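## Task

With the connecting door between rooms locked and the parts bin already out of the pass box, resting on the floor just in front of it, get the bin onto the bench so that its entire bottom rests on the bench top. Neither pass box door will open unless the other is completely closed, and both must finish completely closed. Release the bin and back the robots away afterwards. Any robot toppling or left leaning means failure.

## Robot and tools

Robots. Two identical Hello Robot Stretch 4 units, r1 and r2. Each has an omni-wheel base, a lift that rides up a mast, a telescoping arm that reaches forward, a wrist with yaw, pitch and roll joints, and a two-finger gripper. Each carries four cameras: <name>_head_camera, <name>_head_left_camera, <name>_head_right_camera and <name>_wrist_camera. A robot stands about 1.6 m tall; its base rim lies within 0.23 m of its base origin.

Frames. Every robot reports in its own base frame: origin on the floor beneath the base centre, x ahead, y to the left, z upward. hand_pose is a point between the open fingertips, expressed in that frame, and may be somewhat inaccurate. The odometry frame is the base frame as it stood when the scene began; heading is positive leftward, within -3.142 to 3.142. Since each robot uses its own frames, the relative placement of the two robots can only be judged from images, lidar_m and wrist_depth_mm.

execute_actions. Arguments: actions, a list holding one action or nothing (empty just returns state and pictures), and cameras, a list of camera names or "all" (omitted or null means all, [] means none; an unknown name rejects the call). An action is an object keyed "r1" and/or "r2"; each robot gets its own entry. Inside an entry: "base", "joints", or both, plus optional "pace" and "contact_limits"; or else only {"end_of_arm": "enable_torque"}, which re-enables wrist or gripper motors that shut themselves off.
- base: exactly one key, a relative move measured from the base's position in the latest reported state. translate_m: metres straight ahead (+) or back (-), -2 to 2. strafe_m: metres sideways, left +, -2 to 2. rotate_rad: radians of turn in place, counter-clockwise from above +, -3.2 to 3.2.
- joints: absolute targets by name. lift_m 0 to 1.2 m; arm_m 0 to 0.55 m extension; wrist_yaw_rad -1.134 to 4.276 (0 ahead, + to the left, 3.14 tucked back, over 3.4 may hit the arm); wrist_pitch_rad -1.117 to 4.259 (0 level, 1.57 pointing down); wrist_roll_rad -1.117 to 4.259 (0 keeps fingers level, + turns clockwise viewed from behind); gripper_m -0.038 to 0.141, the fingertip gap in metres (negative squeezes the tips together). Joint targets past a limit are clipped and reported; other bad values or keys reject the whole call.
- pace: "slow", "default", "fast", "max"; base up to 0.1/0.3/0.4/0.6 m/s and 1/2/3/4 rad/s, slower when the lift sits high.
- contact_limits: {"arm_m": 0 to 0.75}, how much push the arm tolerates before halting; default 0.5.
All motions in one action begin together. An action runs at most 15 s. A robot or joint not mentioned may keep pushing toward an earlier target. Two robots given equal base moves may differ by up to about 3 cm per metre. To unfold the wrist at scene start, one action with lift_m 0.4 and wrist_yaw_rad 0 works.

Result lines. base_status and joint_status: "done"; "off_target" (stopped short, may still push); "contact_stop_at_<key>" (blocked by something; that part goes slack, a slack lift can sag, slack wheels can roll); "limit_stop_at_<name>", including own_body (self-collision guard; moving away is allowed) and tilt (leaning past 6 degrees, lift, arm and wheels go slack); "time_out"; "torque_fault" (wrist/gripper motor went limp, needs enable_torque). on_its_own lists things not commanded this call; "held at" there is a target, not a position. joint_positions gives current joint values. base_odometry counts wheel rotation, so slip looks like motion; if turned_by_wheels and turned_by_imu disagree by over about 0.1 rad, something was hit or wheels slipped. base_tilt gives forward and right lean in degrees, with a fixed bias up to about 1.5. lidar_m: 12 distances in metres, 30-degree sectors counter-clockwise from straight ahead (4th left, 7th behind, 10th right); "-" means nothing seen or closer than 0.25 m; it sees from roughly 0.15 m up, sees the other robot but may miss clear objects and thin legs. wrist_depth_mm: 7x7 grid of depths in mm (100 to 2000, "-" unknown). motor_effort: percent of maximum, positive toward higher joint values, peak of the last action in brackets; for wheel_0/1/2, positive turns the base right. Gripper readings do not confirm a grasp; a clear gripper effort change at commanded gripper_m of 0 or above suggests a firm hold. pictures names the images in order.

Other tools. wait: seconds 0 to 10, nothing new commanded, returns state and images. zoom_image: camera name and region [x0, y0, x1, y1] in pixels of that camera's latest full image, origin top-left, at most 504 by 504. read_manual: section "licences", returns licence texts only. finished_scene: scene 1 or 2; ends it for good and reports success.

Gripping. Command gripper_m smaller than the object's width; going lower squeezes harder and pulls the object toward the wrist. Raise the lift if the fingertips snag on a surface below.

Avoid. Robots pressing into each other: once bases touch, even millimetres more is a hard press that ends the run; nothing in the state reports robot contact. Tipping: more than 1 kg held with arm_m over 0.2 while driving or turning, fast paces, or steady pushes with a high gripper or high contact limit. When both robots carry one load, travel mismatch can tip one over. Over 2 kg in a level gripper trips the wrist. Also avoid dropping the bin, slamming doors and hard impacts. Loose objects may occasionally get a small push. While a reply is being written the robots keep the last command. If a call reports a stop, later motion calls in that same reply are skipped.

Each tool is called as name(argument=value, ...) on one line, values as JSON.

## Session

execute_actions(actions=[])

Scene clock: 0.00 s.
r1.base_odometry: x=+0.000 y=+0.000 heading=+0.000 (m, m, rad; r1's odometry frame)
r1.turned_by_wheels: +0.000 (rad since the last result)
r1.turned_by_imu: +0.000 (rad since the last result)
r1.base_tilt: forward=+0.4 right=-0.4 (deg)
r1.lidar_m: 1.07 1.26 1.08 1.10 1.32 1.90 1.68 1.76 3.17 2.07 1.19 1.04
r1.base_status: not commanded
r1.joint_positions: lift_m=+0.212 arm_m=+0.000 wrist_yaw_rad=+3.213 wrist_pitch_rad=+0.000 wrist_roll_rad=-0.011 gripper_m=+0.057
r1.joint_status: not commanded
r1.motor_effort: lift_m=+18 arm_m=-1 wrist_yaw_rad=+0 wrist_pitch_rad=-8 wrist_roll_rad=-1 gripper_m=-2 wheel_0=+0 wheel_1=+0 wheel_2=+0 (%)
r1.hand_pose: x=-0.1233 y=+0.0666 z=+0.3898 quat_wxyz=(-0.036, +0.000, -0.006, +0.999) (m; r1's base frame)
r1.wrist_depth_mm: - 135 135 - - - - / - 106 134 - - - - / - 109 134 - - - - / - 120 141 - - - - / 139 - - - - - - / 216 1618 211 1576 199 1499 1430 / 218 991 991 153 960 946 991
r2.base_odometry: x=+0.000 y=+0.000 heading=+0.000 (m, m, rad; r2's odometry frame)
r2.turned_by_wheels: +0.000 (rad since the last result)
r2.turned_by_imu: +0.000 (rad since the last result)
r2.base_tilt: forward=+1.6 right=-0.3 (deg)
r2.lidar_m: 1.52 3.28 1.45 1.05 0.86 0.85 1.00 1.43 1.41 1.61 2.66 3.39
r2.base_status: not commanded
r2.joint_positions: lift_m=+0.134 arm_m=+0.000 wrist_yaw_rad=+3.214 wrist_pitch_rad=+0.014 wrist_roll_rad=-0.012 gripper_m=+0.057
r2.joint_status: not commanded
r2.motor_effort: lift_m=+18 arm_m=-1 wrist_yaw_rad=+1 wrist_pitch_rad=-6 wrist_roll_rad=+0 gripper_m=-3 wheel_0=+0 wheel_1=+0 wheel_2=+0 (%)
r2.hand_pose: x=-0.1230 y=+0.0663 z=+0.3082 quat_wxyz=(-0.036, -0.007, -0.006, +0.999) (m; r2's base frame)
r2.wrist_depth_mm: - 132 251 1229 1025 866 768 / - 109 132 1205 1025 854 759 / - 114 131 1205 1008 866 759 / - 131 163 1255 1042 866 768 / 207 1464 1576 1229 991 866 768 / 1182 1397 193 1182 190 854 759 / 798 809 878 142 842 768 750
pictures: r1_head_camera, r1_head_left_camera, r1_head_right_camera, r1_wrist_camera, r2_head_camera, r2_head_left_camera, r2_head_right_camera, r2_wrist_camera
camera_calibration (this result's frames):
r1_wrist_camera: T_world_to_cam=[[-0.0728069, 0.996924, -0.0290241, -0.0567614], [-0.00809565, -0.0296911, -0.999526, 0.454093], [-0.997313, -0.0725375, 0.0102325, 0.101212], [0, 0, 0, 1]] pos_world=[0.100484, 0.077411, 0.451195]
r2_wrist_camera: T_world_to_cam=[[-0.0384505, 0.99828, -0.0442529, -0.058628], [0.0113715, -0.0438456, -0.998974, 0.373848], [-0.999196, -0.0389143, -0.0096661, 0.107302], [0, 0, 0, 1]] pos_world=[0.10071, 0.0790943, 0.371907]
Images, in order (width x height): r1_head_camera 420x560, r1_head_left_camera 420x672, r1_head_right_camera 420x672, r1_wrist_camera 616x392, r2_head_camera 420x560, r2_head_left_camera 420x672, r2_head_right_camera 420x672, r2_wrist_camera 616x392.

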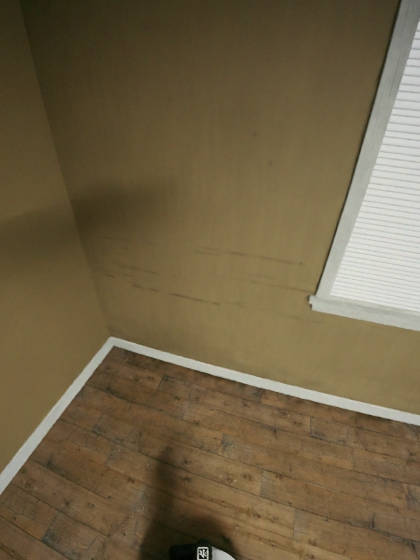

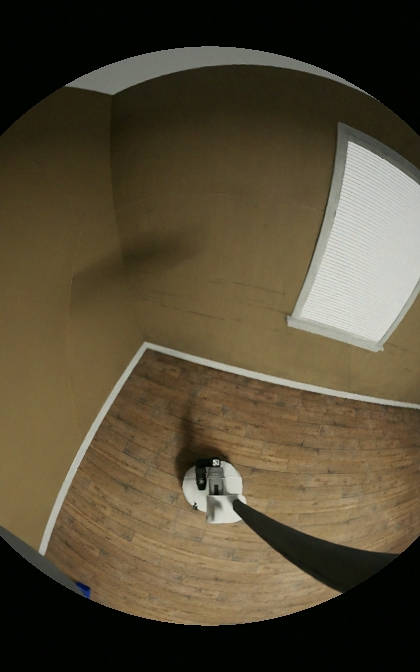

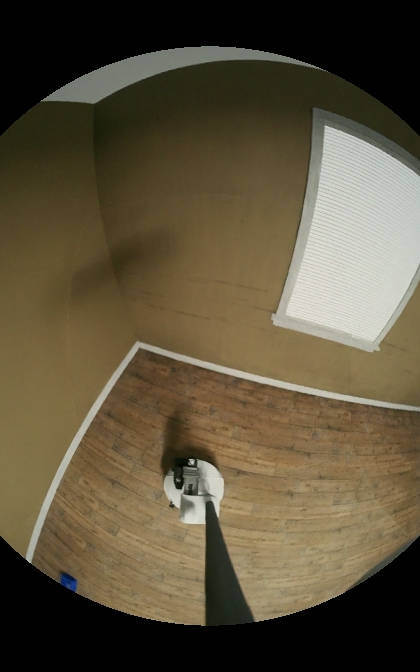

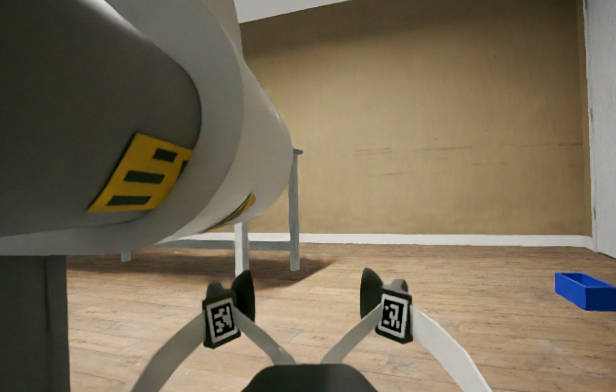

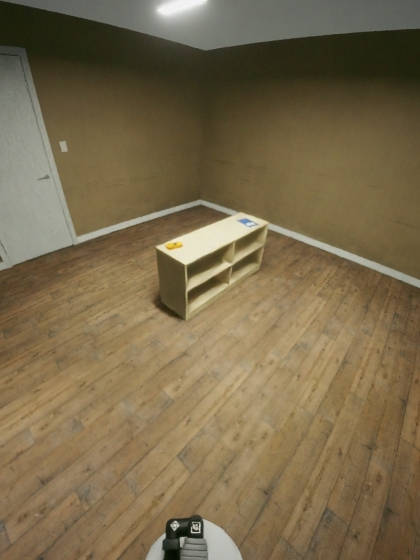

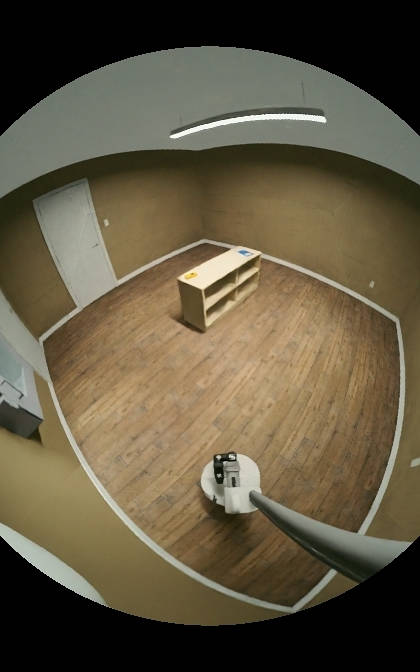

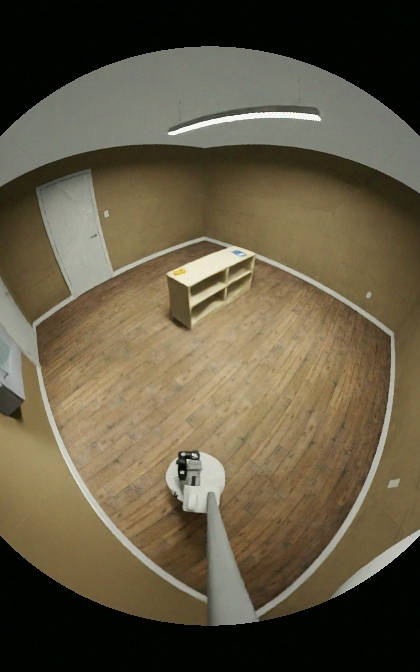

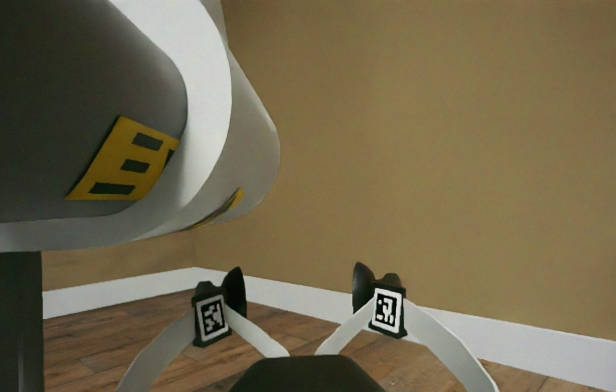

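zoom_image(camera="r2_head_left_camera", region=[0, 300, 140, 480])

Region (0, 300, 140, 480) of r2_head_left_camera's 420x672 image, scaled by 2.800, with more detail than that image has.

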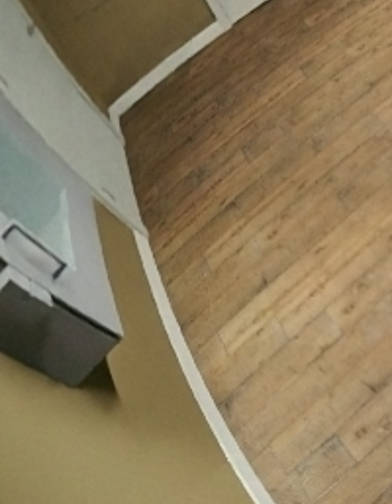

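execute_actions(actions=[{"r1": {"base": {"rotate_rad": 2.47}, "joints": {"lift_m": 0.4, "wrist_yaw_rad": 0.0}, "pace": "fast"}, "r2": {"base": {"rotate_rad": 1.8}, "joints": {"lift_m": 0.4, "wrist_yaw_rad": 0.0}, "pace": "fast"}}], cameras=["r1_head_camera", "r1_head_left_camera", "r2_head_camera", "r2_head_left_camera"])

Scene clock: 5.10 s.
r1.base_odometry: x=+0.000 y=+0.000 heading=+2.470 (m, m, rad; r1's odometry frame)
r1.turned_by_wheels: +2.470 (rad since the last result)
r1.turned_by_imu: +2.534 (rad since the last result)
r1.base_tilt: forward=+0.4 right=-0.4 (deg)
r1.lidar_m: 1.62 2.01 1.69 2.62 2.67 1.30 1.08 1.06 1.20 1.10 1.07 1.19
r1.base_status: done
r1.joint_positions: lift_m=+0.400 arm_m=+0.000 wrist_yaw_rad=+0.000 wrist_pitch_rad=+0.000 wrist_roll_rad=-0.011 gripper_m=+0.057
r1.joint_status: all done
r1.motor_effort: lift_m=+20(22) arm_m=-1(1) wrist_yaw_rad=-2(4) wrist_pitch_rad=-9(6) wrist_roll_rad=-1(1) gripper_m=-2(3) wheel_0=+0(11) wheel_1=+0(10) wheel_2=+1(10) (%)
r1.hand_pose: x=+0.4593 y=-0.0873 z=+0.5780 quat_wxyz=(+1.000, -0.006, +0.000, +0.000) (m; r1's base frame)
r1.wrist_depth_mm: - - - - 1397 1205 946 / - - - - 1397 1205 946 / - - - - 1430 1205 960 / - - - - 1576 1205 960 / - - - - 1661 1205 960 / - - 211 - 199 1229 960 / 1464 1366 1366 153 1336 1138 991
r2.base_odometry: x=+0.000 y=+0.000 heading=+1.799 (m, m, rad; r2's odometry frame)
r2.turned_by_wheels: +1.799 (rad since the last result)
r2.turned_by_imu: +1.823 (rad since the last result)
r2.base_tilt: forward=+1.5 right=-0.4 (deg)
r2.lidar_m: 0.90 0.86 0.87 1.13 1.41 1.44 1.91 3.39 1.86 1.55 3.27 1.15
r2.base_status: done
r2.joint_positions: lift_m=+0.400 arm_m=+0.000 wrist_yaw_rad=+0.000 wrist_pitch_rad=+0.014 wrist_roll_rad=-0.012 gripper_m=+0.057
r2.joint_status: all done
r2.motor_effort: lift_m=+20(22) arm_m=-1(0) wrist_yaw_rad=-1(8) wrist_pitch_rad=-6(5) wrist_roll_rad=+0(1) gripper_m=-3(4) wheel_0=-4(10) wheel_1=-3(10) wheel_2=-3(12) (%)
r2.hand_pose: x=+0.4595 y=-0.0873 z=+0.5739 quat_wxyz=(+1.000, -0.006, +0.007, +0.000) (m; r2's base frame)
r2.wrist_depth_mm: 621 707 798 931 1025 946 1983 / 615 691 798 931 1025 1308 1921 / 615 691 798 931 1025 976 1921 / 609 691 798 917 1138 1397 1863 / 615 691 788 931 1118 1430 1863 / 609 691 194 917 190 1430 1708 / 609 654 768 142 1098 1229 1366
pictures: r1_head_camera, r1_head_left_camera, r2_head_camera, r2_head_left_camera
Images, in order (width x height): r1_head_camera 420x560, r1_head_left_camera 420x672, r2_head_camera 420x560, r2_head_left_camera 420x672.

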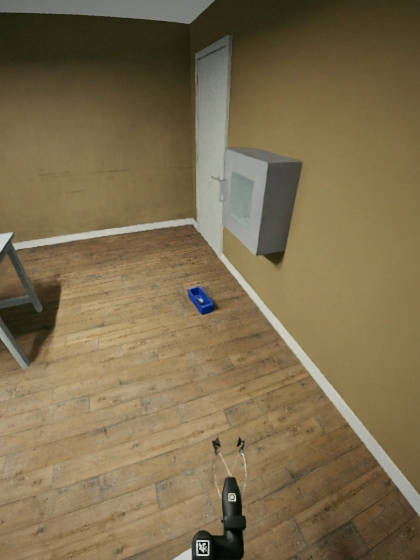

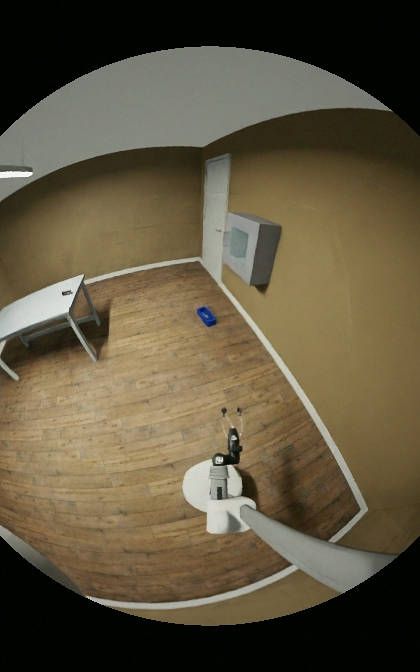

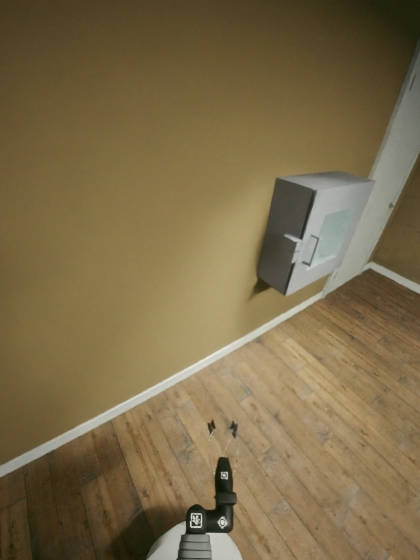

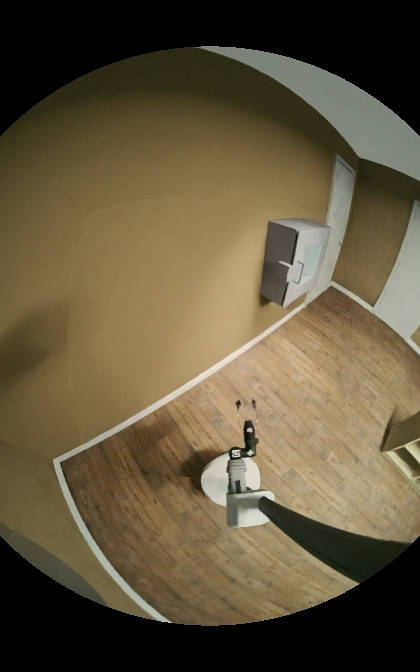

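execute_actions(actions=[], cameras=["r1_head_camera", "r1_wrist_camera"])

Scene clock: 6.10 s.
r1.base_odometry: x=+0.000 y=+0.000 heading=+2.470 (m, m, rad; r1's odometry frame)
r1.turned_by_wheels: +0.000 (rad since the last result)
r1.turned_by_imu: +0.000 (rad since the last result)
r1.base_tilt: forward=+0.4 right=-0.4 (deg)
r1.lidar_m: 1.62 2.01 1.68 2.64 2.67 1.31 1.04 1.07 1.18 1.09 1.07 1.19
r1.base_status: done
r1.joint_positions: lift_m=+0.400 arm_m=+0.000 wrist_yaw_rad=+0.000 wrist_pitch_rad=+0.000 wrist_roll_rad=-0.011 gripper_m=+0.057
r1.joint_status: all done
r1.motor_effort: lift_m=+20(22) arm_m=-1(1) wrist_yaw_rad=-1(4) wrist_pitch_rad=-11(6) wrist_roll_rad=-1(1) gripper_m=-2(3) wheel_0=+0(11) wheel_1=+0(10) wheel_2=+0(10) (%)
r1.hand_pose: x=+0.4593 y=-0.0873 z=+0.5780 quat_wxyz=(+1.000, -0.006, +0.000, +0.000) (m; r1's base frame)
r1.wrist_depth_mm: - - - - 1397 1205 960 / - - - - 1397 1205 946 / - - - - 1397 1205 946 / - - - - 1618 1205 960 / - - - - 1661 1229 946 / - - 211 - 199 1205 960 / 1430 1366 1366 153 1336 1138 991
r2.base_odometry: x=+0.000 y=+0.000 heading=+1.799 (m, m, rad; r2's odometry frame)
r2.turned_by_wheels: +0.000 (rad since the last result)
r2.turned_by_imu: +0.000 (rad since the last result)
r2.base_tilt: forward=+1.5 right=-0.4 (deg)
r2.lidar_m: 0.93 0.85 0.87 1.13 1.43 1.47 1.89 3.39 1.82 1.54 3.27 1.18
r2.base_status: done
r2.joint_positions: lift_m=+0.400 arm_m=+0.000 wrist_yaw_rad=+0.000 wrist_pitch_rad=+0.014 wrist_roll_rad=-0.012 gripper_m=+0.057
r2.joint_status: all done
r2.motor_effort: lift_m=+20(22) arm_m=-1(0) wrist_yaw_rad=-1(8) wrist_pitch_rad=-6(5) wrist_roll_rad=+0(1) gripper_m=-4(4) wheel_0=-4(10) wheel_1=-3(10) wheel_2=-3(12) (%)
r2.hand_pose: x=+0.4595 y=-0.0873 z=+0.5739 quat_wxyz=(+1.000, -0.006, +0.007, +0.000) (m; r2's base frame)
r2.wrist_depth_mm: 615 699 798 931 1008 946 1921 / 621 691 798 931 1008 1281 1921 / 615 699 798 931 1025 976 1921 / 615 691 798 931 1138 1397 1863 / 615 683 788 931 1118 1430 1863 / 609 691 194 917 190 1397 1756 / 609 647 768 142 1098 1281 1397
pictures: r1_head_camera, r1_wrist_camera
camera_calibration (this result's frames):
r1_wrist_camera: T_world_to_cam=[[0.00208477, -0.999577, -0.0290241, -0.0640846], [0.0101391, 0.0290438, -0.999527, 0.639081], [0.999946, 0.0017895, 0.0101954, -0.24167], [0, 0, 0, 1]] pos_world=[0.235311, -0.0821864, 0.639382]
Images, in order (width x height): r1_head_camera 420x560, r1_wrist_camera 616x392.

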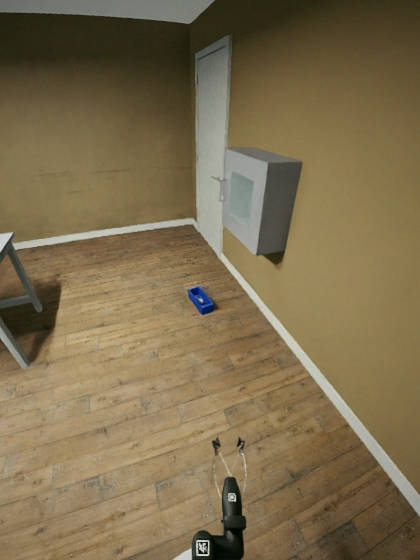

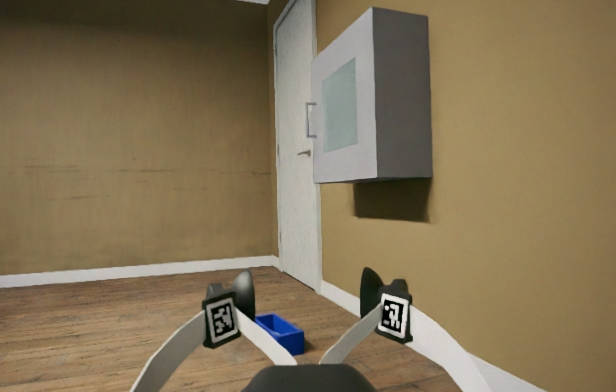

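zoom_image(camera="r1_wrist_camera", region=[280, 0, 460, 200])

Region (280, 0, 460, 200) of r1_wrist_camera's 616x392 image, scaled by 2.520; it fills the left 454 columns of this view, and the rest is white.

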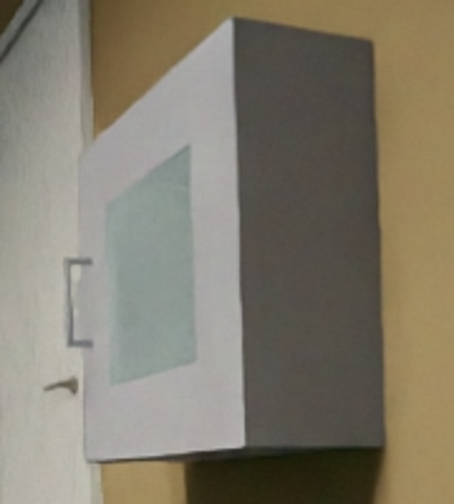

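zoom_image(camera="r1_head_camera", region=[150, 260, 250, 340])

Region (150, 260, 250, 340) of r1_head_camera's 420x560 image, scaled by 5.040, with more detail than that image has; it fills the top 403 rows of this view, and the rest is white.

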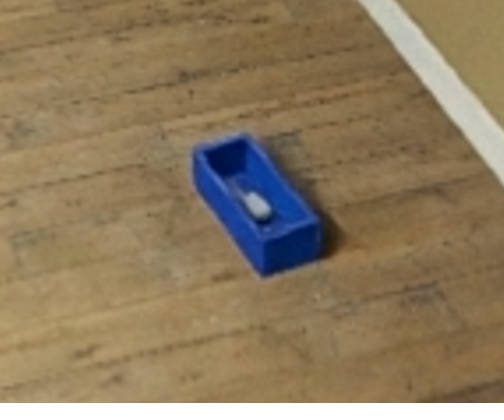

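execute_actions(actions=[{"r1": {"base": {"translate_m": 1.3}, "joints": {"gripper_m": 0.135, "wrist_yaw_rad": 0.47, "wrist_pitch_rad": 1.0}, "pace": "fast"}}], cameras=["r1_head_camera", "r1_wrist_camera"])

Scene clock: 14.80 s.
r1.base_odometry: x=-1.018 y=+0.809 heading=+2.470 (m, m, rad; r1's odometry frame)
r1.turned_by_wheels: +0.000 (rad since the last result)
r1.turned_by_imu: -0.002 (rad since the last result)
r1.base_tilt: forward=+0.4 right=-0.4 (deg)
r1.lidar_m: 0.47 2.41 1.56 1.30 3.63 2.88 2.33 1.61 0.80 0.63 0.42 0.43
r1.base_status: done
r1.joint_positions: lift_m=+0.400 arm_m=+0.000 wrist_yaw_rad=+0.470 wrist_pitch_rad=+1.001 wrist_roll_rad=-0.011 gripper_m=+0.135
r1.joint_status: all done
r1.motor_effort: lift_m=+20(20) arm_m=+0(1) wrist_yaw_rad=+0(6) wrist_pitch_rad=-6(5) wrist_roll_rad=-1(1) gripper_m=+2(3) wheel_0=-1(4) wheel_1=+0(4) wheel_2=+2(12) (%)
r1.hand_pose: x=+0.3491 y=-0.0075 z=+0.3352 quat_wxyz=(+0.853, -0.116, +0.466, +0.207) (m; r1's base frame)
r1.wrist_depth_mm: 931 917 904 917 904 904 866 / 820 820 809 798 809 798 778 / 741 732 732 691 723 723 715 / 668 661 661 640 647 654 647 / 609 603 609 591 585 603 597 / 559 544 559 549 517 209 554 / 517 512 512 150 512 504 508
r2.base_odometry: x=+0.000 y=+0.000 heading=+1.799 (m, m, rad; r2's odometry frame)
r2.turned_by_wheels: +0.000 (rad since the last result)
r2.turned_by_imu: +0.001 (rad since the last result)
r2.base_tilt: forward=+1.3 right=-0.5 (deg)
r2.lidar_m: 0.93 0.86 0.87 1.14 1.40 1.47 1.89 3.42 1.85 1.53 3.26 1.15
r2.base_status: not commanded
r2.joint_positions: lift_m=+0.400 arm_m=+0.000 wrist_yaw_rad=+0.000 wrist_pitch_rad=+0.014 wrist_roll_rad=-0.012 gripper_m=+0.057
r2.joint_status: not commanded
r2.motor_effort: lift_m=+20(20) arm_m=-1(1) wrist_yaw_rad=+0(2) wrist_pitch_rad=-6(6) wrist_roll_rad=+0(0) gripper_m=-4(3) wheel_0=-4(4) wheel_1=-3(3) wheel_2=-3(3) (%)
r2.hand_pose: x=+0.4595 y=-0.0873 z=+0.5739 quat_wxyz=(+1.000, -0.006, +0.007, +0.000) (m; r2's base frame)
r2.wrist_depth_mm: 621 699 809 931 1008 946 1921 / 615 699 798 931 1025 1281 1921 / 615 691 798 931 1025 976 1921 / 615 691 798 931 1118 1366 1863 / 609 691 788 917 1118 1397 1863 / 603 683 193 917 190 1397 1708 / 609 647 768 142 1078 1255 1366
pictures: r1_head_camera, r1_wrist_camera
camera_calibration (this result's frames):
r1_wrist_camera: T_world_to_cam=[[0.431547, -0.90193, -0.0170053, -0.144354], [-0.758498, -0.352586, -0.548054, 0.509318], [0.488311, 0.24941, -0.83627, 0.335013], [0, 0, 0, 1]] pos_world=[0.285022, -0.0341746, 0.556841]
Images, in order (width x height): r1_head_camera 420x560, r1_wrist_camera 616x392.

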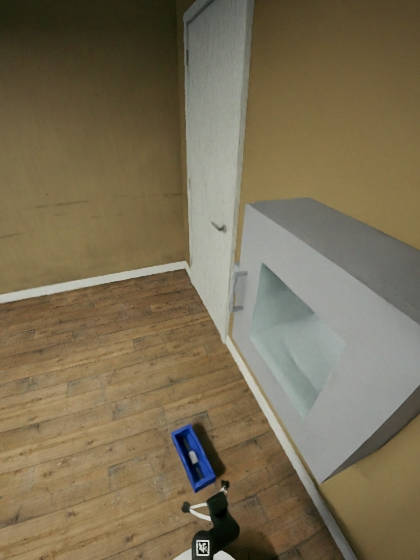

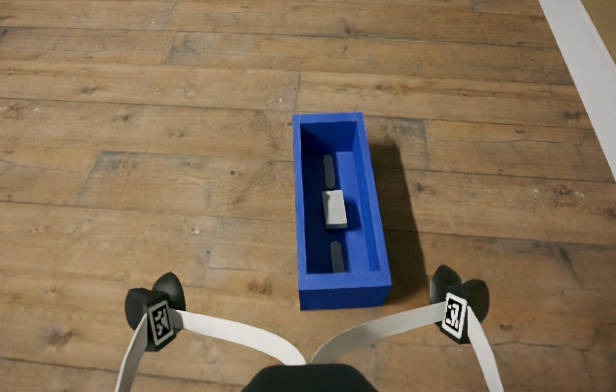

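execute_actions(actions=[{"r1": {"base": {"strafe_m": 0.115}, "joints": {"arm_m": 0.316, "wrist_pitch_rad": 1.3, "wrist_yaw_rad": 0.476}}}], cameras=["r1_head_camera", "r1_wrist_camera"])

Scene clock: 18.03 s.
r1.base_odometry: x=-1.089 y=+0.719 heading=+2.470 (m, m, rad; r1's odometry frame)
r1.turned_by_wheels: +0.000 (rad since the last result)
r1.turned_by_imu: +0.000 (rad since the last result)
r1.base_tilt: forward=+0.4 right=-0.4 (deg)
r1.lidar_m: 0.81 2.38 1.43 1.17 3.53 2.94 2.35 1.86 0.92 0.73 0.52 0.55
r1.base_status: done
r1.joint_positions: lift_m=+0.400 arm_m=+0.315 wrist_yaw_rad=+0.476 wrist_pitch_rad=+1.300 wrist_roll_rad=-0.011 gripper_m=+0.135
r1.joint_status: all done
r1.motor_effort: lift_m=+20(21) arm_m=+5(3) wrist_yaw_rad=-1(1) wrist_pitch_rad=-3(3) wrist_roll_rad=-1(1) gripper_m=+2(1) wheel_0=+2(8) wheel_1=-1(5) wheel_2=+0(1) (%)
r1.hand_pose: x=+0.5945 y=-0.0424 z=+0.3001 quat_wxyz=(+0.773, -0.147, +0.587, +0.191) (m; r1's base frame)
r1.wrist_depth_mm: 627 627 627 627 621 621 621 / 597 597 603 597 597 597 597 / 574 574 574 569 569 569 569 / 554 554 554 488 549 544 549 / 530 530 530 512 530 525 530 / 512 500 508 496 500 210 504 / 492 488 492 150 488 484 488
r2.base_odometry: x=+0.000 y=+0.000 heading=+1.799 (m, m, rad; r2's odometry frame)
r2.turned_by_wheels: +0.000 (rad since the last result)
r2.turned_by_imu: +0.000 (rad since the last result)
r2.base_tilt: forward=+1.4 right=-0.5 (deg)
r2.lidar_m: 0.90 0.84 0.87 1.12 1.43 1.46 1.92 3.40 1.86 1.57 3.25 1.16
r2.base_status: not commanded
r2.joint_positions: lift_m=+0.400 arm_m=+0.000 wrist_yaw_rad=+0.000 wrist_pitch_rad=+0.014 wrist_roll_rad=-0.012 gripper_m=+0.057
r2.joint_status: not commanded
r2.motor_effort: lift_m=+20(20) arm_m=-1(1) wrist_yaw_rad=+1(0) wrist_pitch_rad=-6(6) wrist_roll_rad=+0(0) gripper_m=-2(3) wheel_0=-4(4) wheel_1=-3(3) wheel_2=-3(3) (%)
r2.hand_pose: x=+0.4595 y=-0.0873 z=+0.5739 quat_wxyz=(+1.000, -0.006, +0.007, +0.000) (m; r2's base frame)
r2.wrist_depth_mm: 621 699 809 946 1025 946 1921 / 615 691 798 946 1025 1308 1921 / 621 691 798 931 1025 976 1921 / 615 699 798 931 1138 1336 1863 / 615 691 788 931 1138 1430 1863 / 609 683 194 931 190 1430 1756 / 609 647 768 142 1098 1229 1366
pictures: r1_head_camera, r1_wrist_camera
camera_calibration (this result's frames):
r1_wrist_camera: T_world_to_cam=[[0.433677, -0.901021, -0.00929144, -0.28589], [-0.866888, -0.414391, -0.277103, 0.644467], [0.245825, 0.128228, -0.960795, 0.370905], [0, 0, 0, 1]] pos_world=[0.591487, -0.0380921, 0.532291]
Images, in order (width x height): r1_head_camera 420x560, r1_wrist_camera 616x392.

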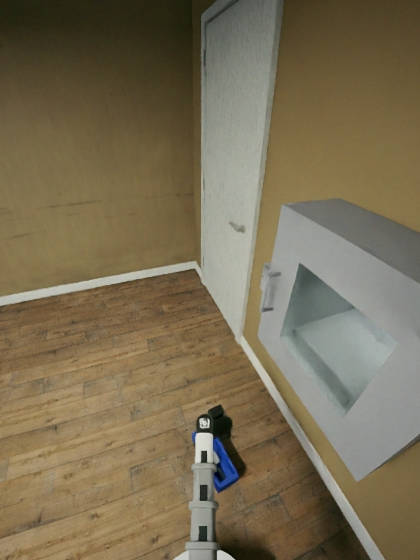

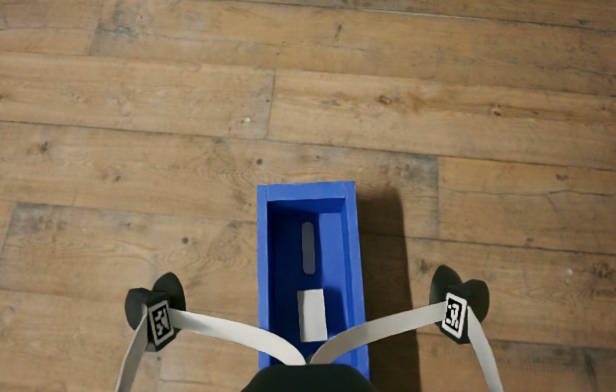

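execute_actions(actions=[{"r1": {"joints": {"lift_m": 0.15}}}], cameras=["r1_head_camera", "r1_wrist_camera"])

Scene clock: 20.57 s.
r1.base_odometry: x=-1.089 y=+0.719 heading=+2.470 (m, m, rad; r1's odometry frame)
r1.turned_by_wheels: +0.000 (rad since the last result)
r1.turned_by_imu: +0.000 (rad since the last result)
r1.base_tilt: forward=+0.5 right=-0.4 (deg)
r1.lidar_m: 0.80 2.37 1.43 1.18 3.54 2.94 2.36 1.86 0.93 0.74 0.51 0.56
r1.base_status: not commanded
r1.joint_positions: lift_m=+0.150 arm_m=+0.315 wrist_yaw_rad=+0.476 wrist_pitch_rad=+1.300 wrist_roll_rad=-0.011 gripper_m=+0.135
r1.joint_status: all done
r1.motor_effort: lift_m=+14(16) arm_m=+5(5) wrist_yaw_rad=-1(1) wrist_pitch_rad=-1(2) wrist_roll_rad=-1(1) gripper_m=+1(1) wheel_0=+1(2) wheel_1=-1(1) wheel_2=+0(0) (%)
r1.hand_pose: x=+0.5946 y=-0.0423 z=+0.0506 quat_wxyz=(+0.773, -0.147, +0.587, +0.191) (m; r1's base frame)
r1.wrist_depth_mm: 336 336 334 332 334 334 334 / 320 322 223 223 230 319 319 / 307 307 259 289 267 306 306 / 294 294 250 282 278 293 293 / 283 283 241 272 240 282 282 / 272 211 202 236 211 207 271 / 262 260 192 148 187 259 259
r2.base_odometry: x=+0.000 y=+0.000 heading=+1.799 (m, m, rad; r2's odometry frame)
r2.turned_by_wheels: +0.000 (rad since the last result)
r2.turned_by_imu: +0.000 (rad since the last result)
r2.base_tilt: forward=+1.5 right=-0.3 (deg)
r2.lidar_m: 0.92 0.84 0.88 1.15 1.41 1.46 1.89 3.40 1.86 1.51 3.27 1.15
r2.base_status: not commanded
r2.joint_positions: lift_m=+0.400 arm_m=+0.000 wrist_yaw_rad=+0.000 wrist_pitch_rad=+0.014 wrist_roll_rad=-0.012 gripper_m=+0.057
r2.joint_status: not commanded
r2.motor_effort: lift_m=+20(20) arm_m=-1(1) wrist_yaw_rad=-1(1) wrist_pitch_rad=-6(6) wrist_roll_rad=+0(0) gripper_m=-3(5) wheel_0=-4(4) wheel_1=-3(3) wheel_2=-3(3) (%)
r2.hand_pose: x=+0.4595 y=-0.0873 z=+0.5739 quat_wxyz=(+1.000, -0.006, +0.007, +0.000) (m; r2's base frame)
r2.wrist_depth_mm: 621 699 798 946 1025 960 1921 / 615 691 798 931 1008 1281 1921 / 615 691 798 931 1025 991 1921 / 615 691 788 946 1138 1366 1863 / 615 691 788 931 1138 1397 1863 / 615 683 193 931 190 1397 1756 / 609 654 768 142 1098 1255 1397
pictures: r1_head_camera, r1_wrist_camera
camera_calibration (this result's frames):
r1_wrist_camera: T_world_to_cam=[[0.43368, -0.901019, -0.00930385, -0.288208], [-0.866777, -0.414333, -0.277536, 0.575426], [0.24621, 0.128426, -0.96067, 0.130968], [0, 0, 0, 1]] pos_world=[0.59151, -0.0380827, 0.282837]
Images, in order (width x height): r1_head_camera 420x560, r1_wrist_camera 616x392.

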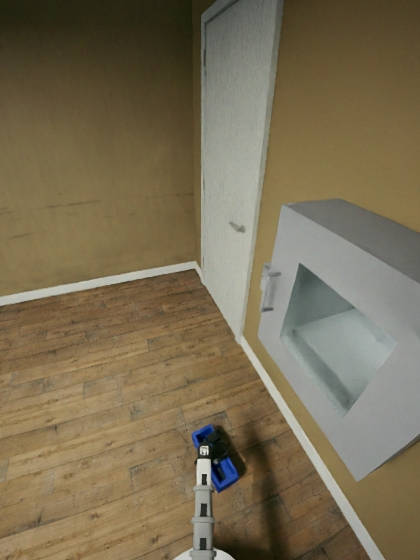

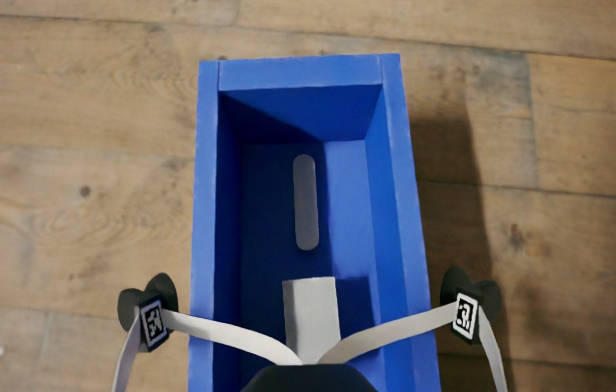

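execute_actions(actions=[{"r1": {"joints": {"gripper_m": 0.07}}}], cameras=["r1_head_camera", "r1_wrist_camera"])

Scene clock: 22.60 s.
r1.base_odometry: x=-1.089 y=+0.719 heading=+2.470 (m, m, rad; r1's odometry frame)
r1.turned_by_wheels: +0.000 (rad since the last result)
r1.turned_by_imu: +0.000 (rad since the last result)
r1.base_tilt: forward=+0.4 right=-0.4 (deg)
r1.lidar_m: 0.79 2.38 1.44 1.19 3.54 2.96 2.35 1.85 0.91 0.73 0.52 0.55
r1.base_status: not commanded
r1.joint_positions: lift_m=+0.150 arm_m=+0.315 wrist_yaw_rad=+0.476 wrist_pitch_rad=+1.302 wrist_roll_rad=-0.011 gripper_m=+0.070
r1.joint_status: all done
r1.motor_effort: lift_m=+18(17) arm_m=+5(5) wrist_yaw_rad=-1(0) wrist_pitch_rad=-9(7) wrist_roll_rad=-1(1) gripper_m=-20(19) wheel_0=+1(2) wheel_1=-1(1) wheel_2=+0(0) (%)
r1.hand_pose: x=+0.5941 y=-0.0426 z=+0.0502 quat_wxyz=(+0.772, -0.147, +0.588, +0.191) (m; r1's base frame)
r1.wrist_depth_mm: 330 330 330 329 329 327 327 / 317 317 208 208 217 314 314 / 304 303 246 277 262 301 300 / 291 290 253 270 230 290 289 / 281 281 246 262 235 277 278 / 270 267 206 225 208 202 267 / 260 255 173 218 172 256 257
r2.base_odometry: x=+0.000 y=+0.000 heading=+1.799 (m, m, rad; r2's odometry frame)
r2.turned_by_wheels: +0.000 (rad since the last result)
r2.turned_by_imu: +0.000 (rad since the last result)
r2.base_tilt: forward=+1.5 right=-0.4 (deg)
r2.lidar_m: 0.93 0.86 0.87 1.15 1.42 1.46 1.92 3.40 1.85 1.53 3.27 1.17
r2.base_status: not commanded
r2.joint_positions: lift_m=+0.400 arm_m=+0.000 wrist_yaw_rad=+0.000 wrist_pitch_rad=+0.014 wrist_roll_rad=-0.012 gripper_m=+0.057
r2.joint_status: not commanded
r2.motor_effort: lift_m=+20(20) arm_m=-1(1) wrist_yaw_rad=+0(1) wrist_pitch_rad=-6(6) wrist_roll_rad=+1(0) gripper_m=-3(4) wheel_0=-4(4) wheel_1=-3(3) wheel_2=-3(3) (%)
r2.hand_pose: x=+0.4595 y=-0.0873 z=+0.5739 quat_wxyz=(+1.000, -0.006, +0.007, +0.000) (m; r2's base frame)
r2.wrist_depth_mm: 621 699 798 946 1025 946 1921 / 615 691 788 931 1025 1281 1921 / 621 691 798 931 1042 946 1863 / 615 683 798 931 1138 1366 1921 / 609 691 788 931 1118 1430 1863 / 609 683 193 917 190 1397 1708 / 609 654 768 142 1098 1281 1397
pictures: r1_head_camera, r1_wrist_camera
camera_calibration (this result's frames):
r1_wrist_camera: T_world_to_cam=[[0.433651, -0.901034, -0.00924141, -0.288243], [-0.867338, -0.41461, -0.275361, 0.574957], [0.244278, 0.127426, -0.961296, 0.131824], [0, 0, 0, 1]] pos_world=[0.591477, -0.0381315, 0.282379]
Images, in order (width x height): r1_head_camera 420x560, r1_wrist_camera 616x392.

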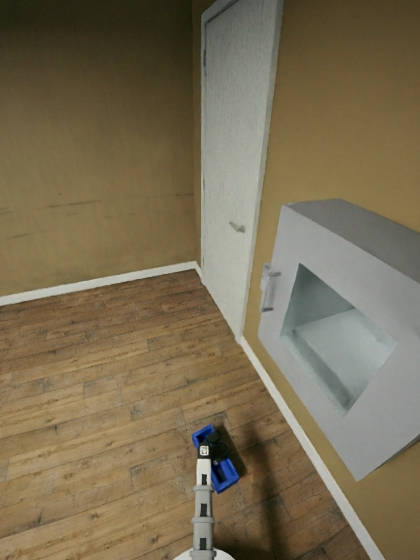

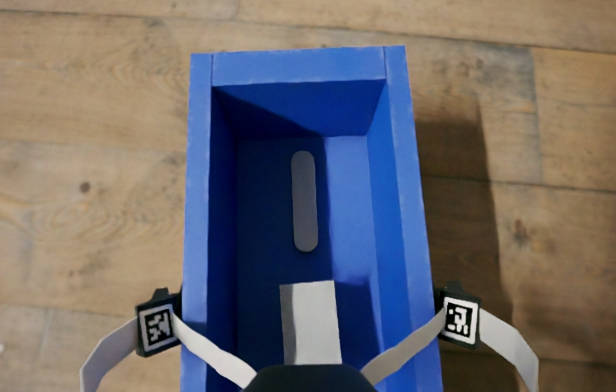

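execute_actions(actions=[{"r1": {"joints": {"lift_m": 0.5, "arm_m": 0.15}}}], cameras=["r1_head_camera", "r1_wrist_camera", "r1_head_left_camera"])

Scene clock: 25.47 s.
r1.base_odometry: x=-1.089 y=+0.719 heading=+2.470 (m, m, rad; r1's odometry frame)
r1.turned_by_wheels: +0.000 (rad since the last result)
r1.turned_by_imu: +0.001 (rad since the last result)
r1.base_tilt: forward=+0.4 right=-0.4 (deg)
r1.lidar_m: 0.31 2.36 1.44 1.16 3.55 2.91 2.36 1.87 0.93 0.74 0.51 0.27
r1.base_status: not commanded
r1.joint_positions: lift_m=+0.500 arm_m=+0.151 wrist_yaw_rad=+0.476 wrist_pitch_rad=+1.302 wrist_roll_rad=-0.011 gripper_m=+0.070
r1.joint_status: all done
r1.motor_effort: lift_m=+24(28) arm_m=-5(11) wrist_yaw_rad=+0(1) wrist_pitch_rad=-5(7) wrist_roll_rad=-1(1) gripper_m=-20(19) wheel_0=+1(1) wheel_1=-1(1) wheel_2=+0(0) (%)
r1.hand_pose: x=+0.4299 y=-0.0426 z=+0.3997 quat_wxyz=(+0.772, -0.147, +0.588, +0.191) (m; r1's base frame)
r1.wrist_depth_mm: 741 741 741 732 741 732 741 / 715 715 205 207 210 707 699 / 683 676 245 270 259 676 676 / 647 654 255 268 229 640 647 / 634 627 246 262 235 621 621 / 609 603 206 224 206 202 597 / 585 574 172 217 172 574 580
r2.base_odometry: x=+0.000 y=+0.000 heading=+1.799 (m, m, rad; r2's odometry frame)
r2.turned_by_wheels: +0.000 (rad since the last result)
r2.turned_by_imu: +0.000 (rad since the last result)
r2.base_tilt: forward=+1.5 right=-0.4 (deg)
r2.lidar_m: 0.91 0.84 0.89 1.16 1.41 1.42 1.89 3.39 1.82 1.55 3.27 1.17
r2.base_status: not commanded
r2.joint_positions: lift_m=+0.400 arm_m=+0.000 wrist_yaw_rad=+0.000 wrist_pitch_rad=+0.014 wrist_roll_rad=-0.012 gripper_m=+0.057
r2.joint_status: not commanded
r2.motor_effort: lift_m=+20(20) arm_m=-1(1) wrist_yaw_rad=-1(0) wrist_pitch_rad=-6(6) wrist_roll_rad=+0(0) gripper_m=-4(4) wheel_0=-4(4) wheel_1=-3(3) wheel_2=-3(3) (%)
r2.hand_pose: x=+0.4595 y=-0.0873 z=+0.5739 quat_wxyz=(+1.000, -0.006, +0.007, +0.000) (m; r2's base frame)
r2.wrist_depth_mm: 615 699 798 931 1008 946 1983 / 621 691 798 946 1042 1281 1921 / 615 699 798 946 1042 976 1921 / 615 691 798 931 1118 1366 1863 / 615 683 798 931 1118 1397 1921 / 609 691 194 917 190 1397 1708 / 615 647 768 142 1078 1255 1397
pictures: r1_head_camera, r1_head_left_camera, r1_wrist_camera
camera_calibration (this result's frames):
r1_wrist_camera: T_world_to_cam=[[0.433567, -0.901074, -0.00924516, -0.213768], [-0.867344, -0.41451, -0.27549, 0.528854], [0.244405, 0.127462, -0.961259, 0.507861], [0, 0, 0, 1]] pos_world=[0.427258, -0.0381387, 0.631904]
Images, in order (width x height): r1_head_camera 420x560, r1_head_left_camera 420x672, r1_wrist_camera 616x392.

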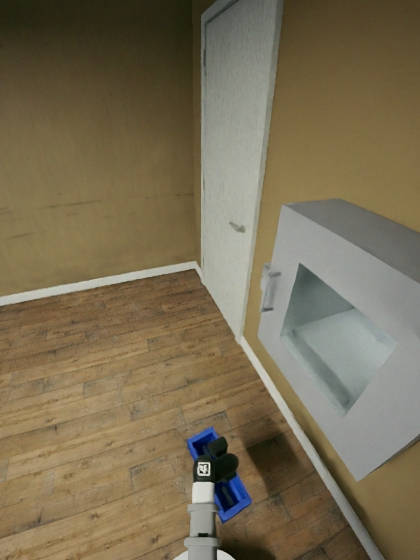

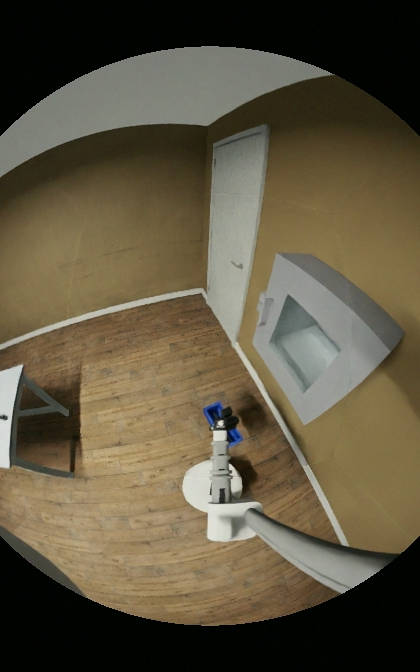

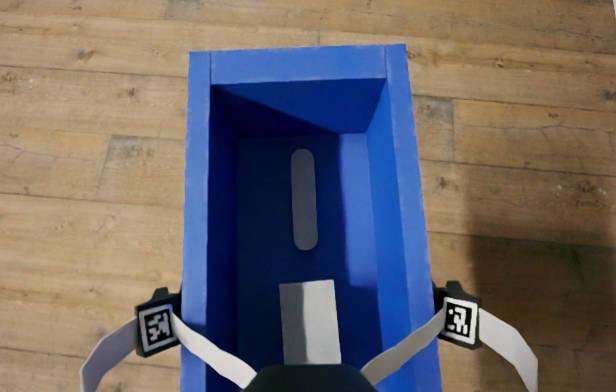

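execute_actions(actions=[{"r1": {"base": {"rotate_rad": 1.35}, "joints": {"lift_m": 0.7}}}], cameras=["r1_head_camera", "r1_wrist_camera"])

Scene clock: 27.83 s.
r1.base_odometry: x=-1.090 y=+0.719 heading=-2.463 (m, m, rad; r1's odometry frame)
r1.turned_by_wheels: +1.350 (rad since the last result)
r1.turned_by_imu: +1.385 (rad since the last result)
r1.base_tilt: forward=+0.4 right=-0.4 (deg)
r1.lidar_m: 0.29 1.17 3.55 2.42 2.33 1.16 0.74 0.59 0.51 0.67 2.38 0.25
r1.base_status: done
r1.joint_positions: lift_m=+0.700 arm_m=+0.151 wrist_yaw_rad=+0.476 wrist_pitch_rad=+1.302 wrist_roll_rad=-0.011 gripper_m=+0.070
r1.joint_status: all done
r1.motor_effort: lift_m=+23(25) arm_m=-5(5) wrist_yaw_rad=-1(2) wrist_pitch_rad=-6(11) wrist_roll_rad=-1(1) gripper_m=-20(20) wheel_0=+1(9) wheel_1=-1(7) wheel_2=+2(8) (%)
r1.hand_pose: x=+0.4300 y=-0.0426 z=+0.5997 quat_wxyz=(+0.772, -0.147, +0.588, +0.191) (m; r1's base frame)
r1.wrist_depth_mm: 976 976 976 976 960 960 960 / 931 931 204 206 209 931 917 / 904 904 245 270 257 891 891 / 854 854 256 270 228 854 854 / 831 831 245 260 233 820 820 / 788 788 206 225 206 201 788 / 768 759 172 218 173 759 768
r2.base_odometry: x=+0.000 y=+0.000 heading=+1.799 (m, m, rad; r2's odometry frame)
r2.turned_by_wheels: +0.000 (rad since the last result)
r2.turned_by_imu: +0.000 (rad since the last result)
r2.base_tilt: forward=+1.4 right=-0.4 (deg)
r2.lidar_m: 0.90 0.86 0.87 1.14 1.42 1.45 1.90 3.38 1.85 1.51 3.26 1.13
r2.base_status: not commanded
r2.joint_positions: lift_m=+0.400 arm_m=+0.000 wrist_yaw_rad=+0.000 wrist_pitch_rad=+0.014 wrist_roll_rad=-0.012 gripper_m=+0.057
r2.joint_status: not commanded
r2.motor_effort: lift_m=+20(20) arm_m=-1(1) wrist_yaw_rad=-1(1) wrist_pitch_rad=-5(6) wrist_roll_rad=+0(0) gripper_m=-4(4) wheel_0=-4(4) wheel_1=-3(3) wheel_2=-3(3) (%)
r2.hand_pose: x=+0.4595 y=-0.0873 z=+0.5739 quat_wxyz=(+1.000, -0.006, +0.007, +0.000) (m; r2's base frame)
r2.wrist_depth_mm: 621 699 798 946 1008 946 1921 / 615 699 798 931 1025 1281 1921 / 615 691 788 931 1025 960 1921 / 615 691 778 946 1118 1366 1863 / 609 691 778 917 1118 1397 1863 / 609 683 194 931 190 1430 1708 / 609 647 768 142 1098 1255 1397
pictures: r1_head_camera, r1_wrist_camera
camera_calibration (this result's frames):
r1_wrist_camera: T_world_to_cam=[[0.433811, -0.900956, -0.0092511, -0.211986], [-0.867184, -0.414719, -0.275681, 0.584053], [0.24454, 0.127616, -0.961205, 0.700021], [0, 0, 0, 1]] pos_world=[0.42726, -0.038106, 0.831915]
Images, in order (width x height): r1_head_camera 420x560, r1_wrist_camera 616x392.

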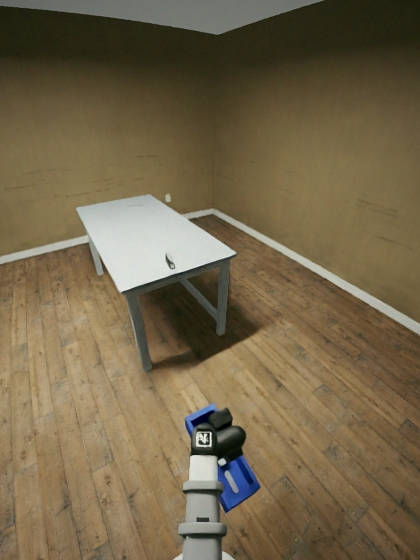

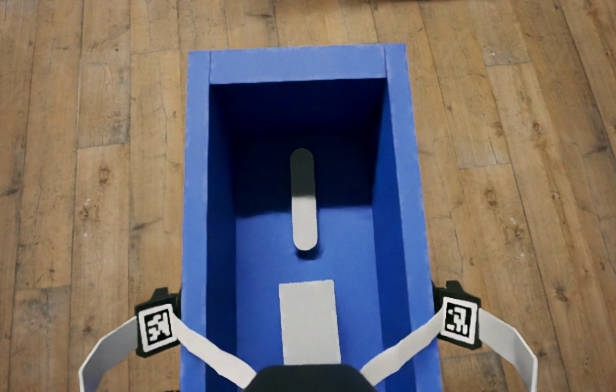

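execute_actions(actions=[{"r1": {"base": {"rotate_rad": 0.143}, "joints": {"lift_m": 1.0}}}], cameras=["r1_head_camera"])

execute_actions(actions=[{"r1": {"base": {"translate_m": 0.95}}}], cameras=["r1_head_camera", "r1_wrist_camera"])

Scene clock: 32.93 s.
r1.base_odometry: x=-1.090 y=+0.719 heading=-2.320 (m, m, rad; r1's odometry frame)
r1.turned_by_wheels: +0.143 (rad since the last result)
r1.turned_by_imu: +0.148 (rad since the last result)
r1.base_tilt: forward=+0.4 right=-0.5 (deg)
r1.lidar_m: 0.25 1.33 3.06 2.36 2.22 1.00 0.75 0.50 0.54 0.80 2.35 0.26
r1.base_status: done
r1.joint_positions: lift_m=+1.000 arm_m=+0.151 wrist_yaw_rad=+0.476 wrist_pitch_rad=+1.302 wrist_roll_rad=-0.011 gripper_m=+0.070
r1.joint_status: all done
r1.motor_effort: lift_m=+23(25) arm_m=-5(5) wrist_yaw_rad=+0(2) wrist_pitch_rad=-10(9) wrist_roll_rad=-1(2) gripper_m=-18(19) wheel_0=+1(4) wheel_1=+0(4) wheel_2=+2(6) (%)
r1.hand_pose: x=+0.4299 y=-0.0426 z=+0.8997 quat_wxyz=(+0.772, -0.147, +0.588, +0.191) (m; r1's base frame)
r1.wrist_depth_mm: 1336 1336 1308 1281 1308 1308 1281 / 1255 1281 202 206 212 1255 1255 / 1229 1229 246 274 254 1229 1205 / 1160 1182 258 268 227 1160 1160 / 1118 1118 213 259 230 1118 1118 / 1078 1078 208 224 205 201 1078 / 1042 1042 172 219 173 1025 1042
r2.base_odometry: x=+0.000 y=+0.000 heading=+1.799 (m, m, rad; r2's odometry frame)
r2.turned_by_wheels: +0.000 (rad since the last result)
r2.turned_by_imu: +0.001 (rad since the last result)
r2.base_tilt: forward=+1.5 right=-0.3 (deg)
r2.lidar_m: 0.94 0.85 0.88 1.14 1.44 1.46 1.90 3.40 1.86 1.53 3.27 1.16
r2.base_status: not commanded
r2.joint_positions: lift_m=+0.400 arm_m=+0.000 wrist_yaw_rad=+0.000 wrist_pitch_rad=+0.014 wrist_roll_rad=-0.012 gripper_m=+0.057
r2.joint_status: not commanded
r2.motor_effort: lift_m=+20(20) arm_m=-1(1) wrist_yaw_rad=-1(1) wrist_pitch_rad=-6(6) wrist_roll_rad=+1(0) gripper_m=-4(4) wheel_0=-4(4) wheel_1=-3(3) wheel_2=-3(3) (%)
r2.hand_pose: x=+0.4595 y=-0.0873 z=+0.5739 quat_wxyz=(+1.000, -0.006, +0.007, +0.000) (m; r2's base frame)
r2.wrist_depth_mm: 621 699 809 931 1025 931 1921 / 615 691 809 946 1025 1281 1983 / 615 699 798 946 1025 960 1921 / 615 691 798 931 1138 1397 1863 / 609 691 798 931 1118 1397 1863 / 609 683 193 931 190 1397 1756 / 609 654 768 142 1098 1255 1366
pictures: r1_head_camera
Images, in order (width x height): r1_head_camera 420x560.

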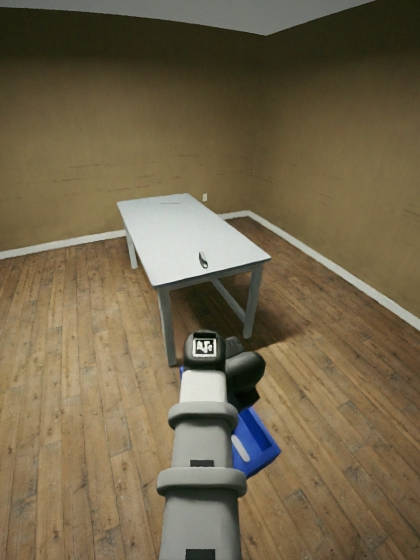

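Scene clock: 37.60 s.
r1.base_odometry: x=-1.736 y=+0.023 heading=-2.320 (m, m, rad; r1's odometry frame)
r1.turned_by_wheels: +0.000 (rad since the last result)
r1.turned_by_imu: -0.001 (rad since the last result)
r1.base_tilt: forward=+0.4 right=-0.4 (deg)
r1.lidar_m: 0.27 0.28 0.29 2.77 2.72 2.11 1.36 1.35 1.73 2.01 1.98 0.26
r1.base_status: done
r1.joint_positions: lift_m=+1.000 arm_m=+0.151 wrist_yaw_rad=+0.476 wrist_pitch_rad=+1.302 wrist_roll_rad=-0.011 gripper_m=+0.070
r1.joint_status: not commanded
r1.motor_effort: lift_m=+23(23) arm_m=-5(5) wrist_yaw_rad=-1(0) wrist_pitch_rad=-8(8) wrist_roll_rad=+0(2) gripper_m=-20(20) wheel_0=-1(6) wheel_1=+1(6) wheel_2=+2(9) (%)
r1.hand_pose: x=+0.4299 y=-0.0426 z=+0.8997 quat_wxyz=(+0.772, -0.147, +0.588, +0.191) (m; r1's base frame)
r1.wrist_depth_mm: 436 436 433 433 433 433 430 / 418 418 202 206 211 413 413 / 399 399 246 274 254 397 394 / 382 382 258 267 227 379 379 / 370 368 214 260 230 364 366 / 355 351 208 224 204 201 351 / 343 340 172 218 173 338 338
r2.base_odometry: x=+0.000 y=+0.000 heading=+1.799 (m, m, rad; r2's odometry frame)
r2.turned_by_wheels: +0.000 (rad since the last result)
r2.turned_by_imu: +0.001 (rad since the last result)
r2.base_tilt: forward=+1.5 right=-0.3 (deg)
r2.lidar_m: 0.90 0.84 0.88 1.15 1.38 1.45 1.91 3.41 1.87 1.52 3.28 1.15
r2.base_status: not commanded
r2.joint_positions: lift_m=+0.400 arm_m=+0.000 wrist_yaw_rad=+0.000 wrist_pitch_rad=+0.014 wrist_roll_rad=-0.012 gripper_m=+0.057
r2.joint_status: not commanded
r2.motor_effort: lift_m=+20(20) arm_m=-1(1) wrist_yaw_rad=+0(1) wrist_pitch_rad=-6(6) wrist_roll_rad=+0(0) gripper_m=-4(5) wheel_0=-4(4) wheel_1=-3(3) wheel_2=-3(3) (%)
r2.hand_pose: x=+0.4595 y=-0.0873 z=+0.5739 quat_wxyz=(+1.000, -0.006, +0.007, +0.000) (m; r2's base frame)
r2.wrist_depth_mm: 621 691 809 931 1025 946 1921 / 615 699 798 931 1025 1281 1921 / 615 691 798 931 1025 976 1863 / 609 691 788 917 1118 1397 1863 / 609 691 788 917 1118 1430 1863 / 609 691 193 931 190 1397 1756 / 603 640 759 142 1118 1229 1366
pictures: r1_head_camera, r1_wrist_camera
camera_calibration (this result's frames):
r1_wrist_camera: T_world_to_cam=[[0.433675, -0.901022, -0.00924971, -0.209157], [-0.867259, -0.414595, -0.27563, 0.666709], [0.244514, 0.127556, -0.961219, 0.988446], [0, 0, 0, 1]] pos_world=[0.427227, -0.0381229, 1.13194]
Images, in order (width x height): r1_head_camera 420x560, r1_wrist_camera 616x392.

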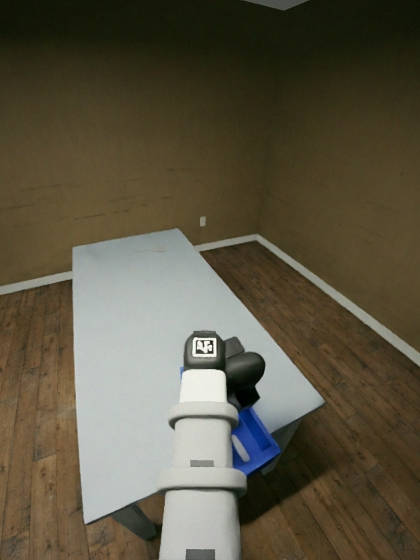

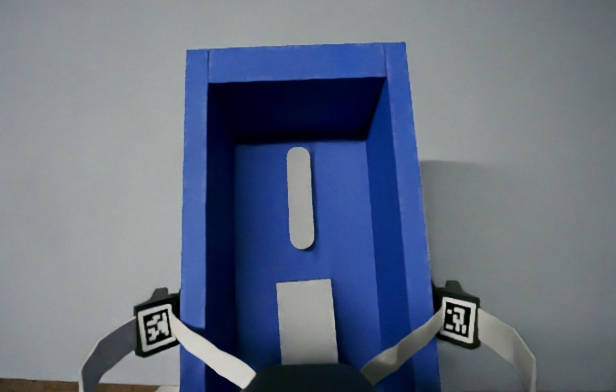

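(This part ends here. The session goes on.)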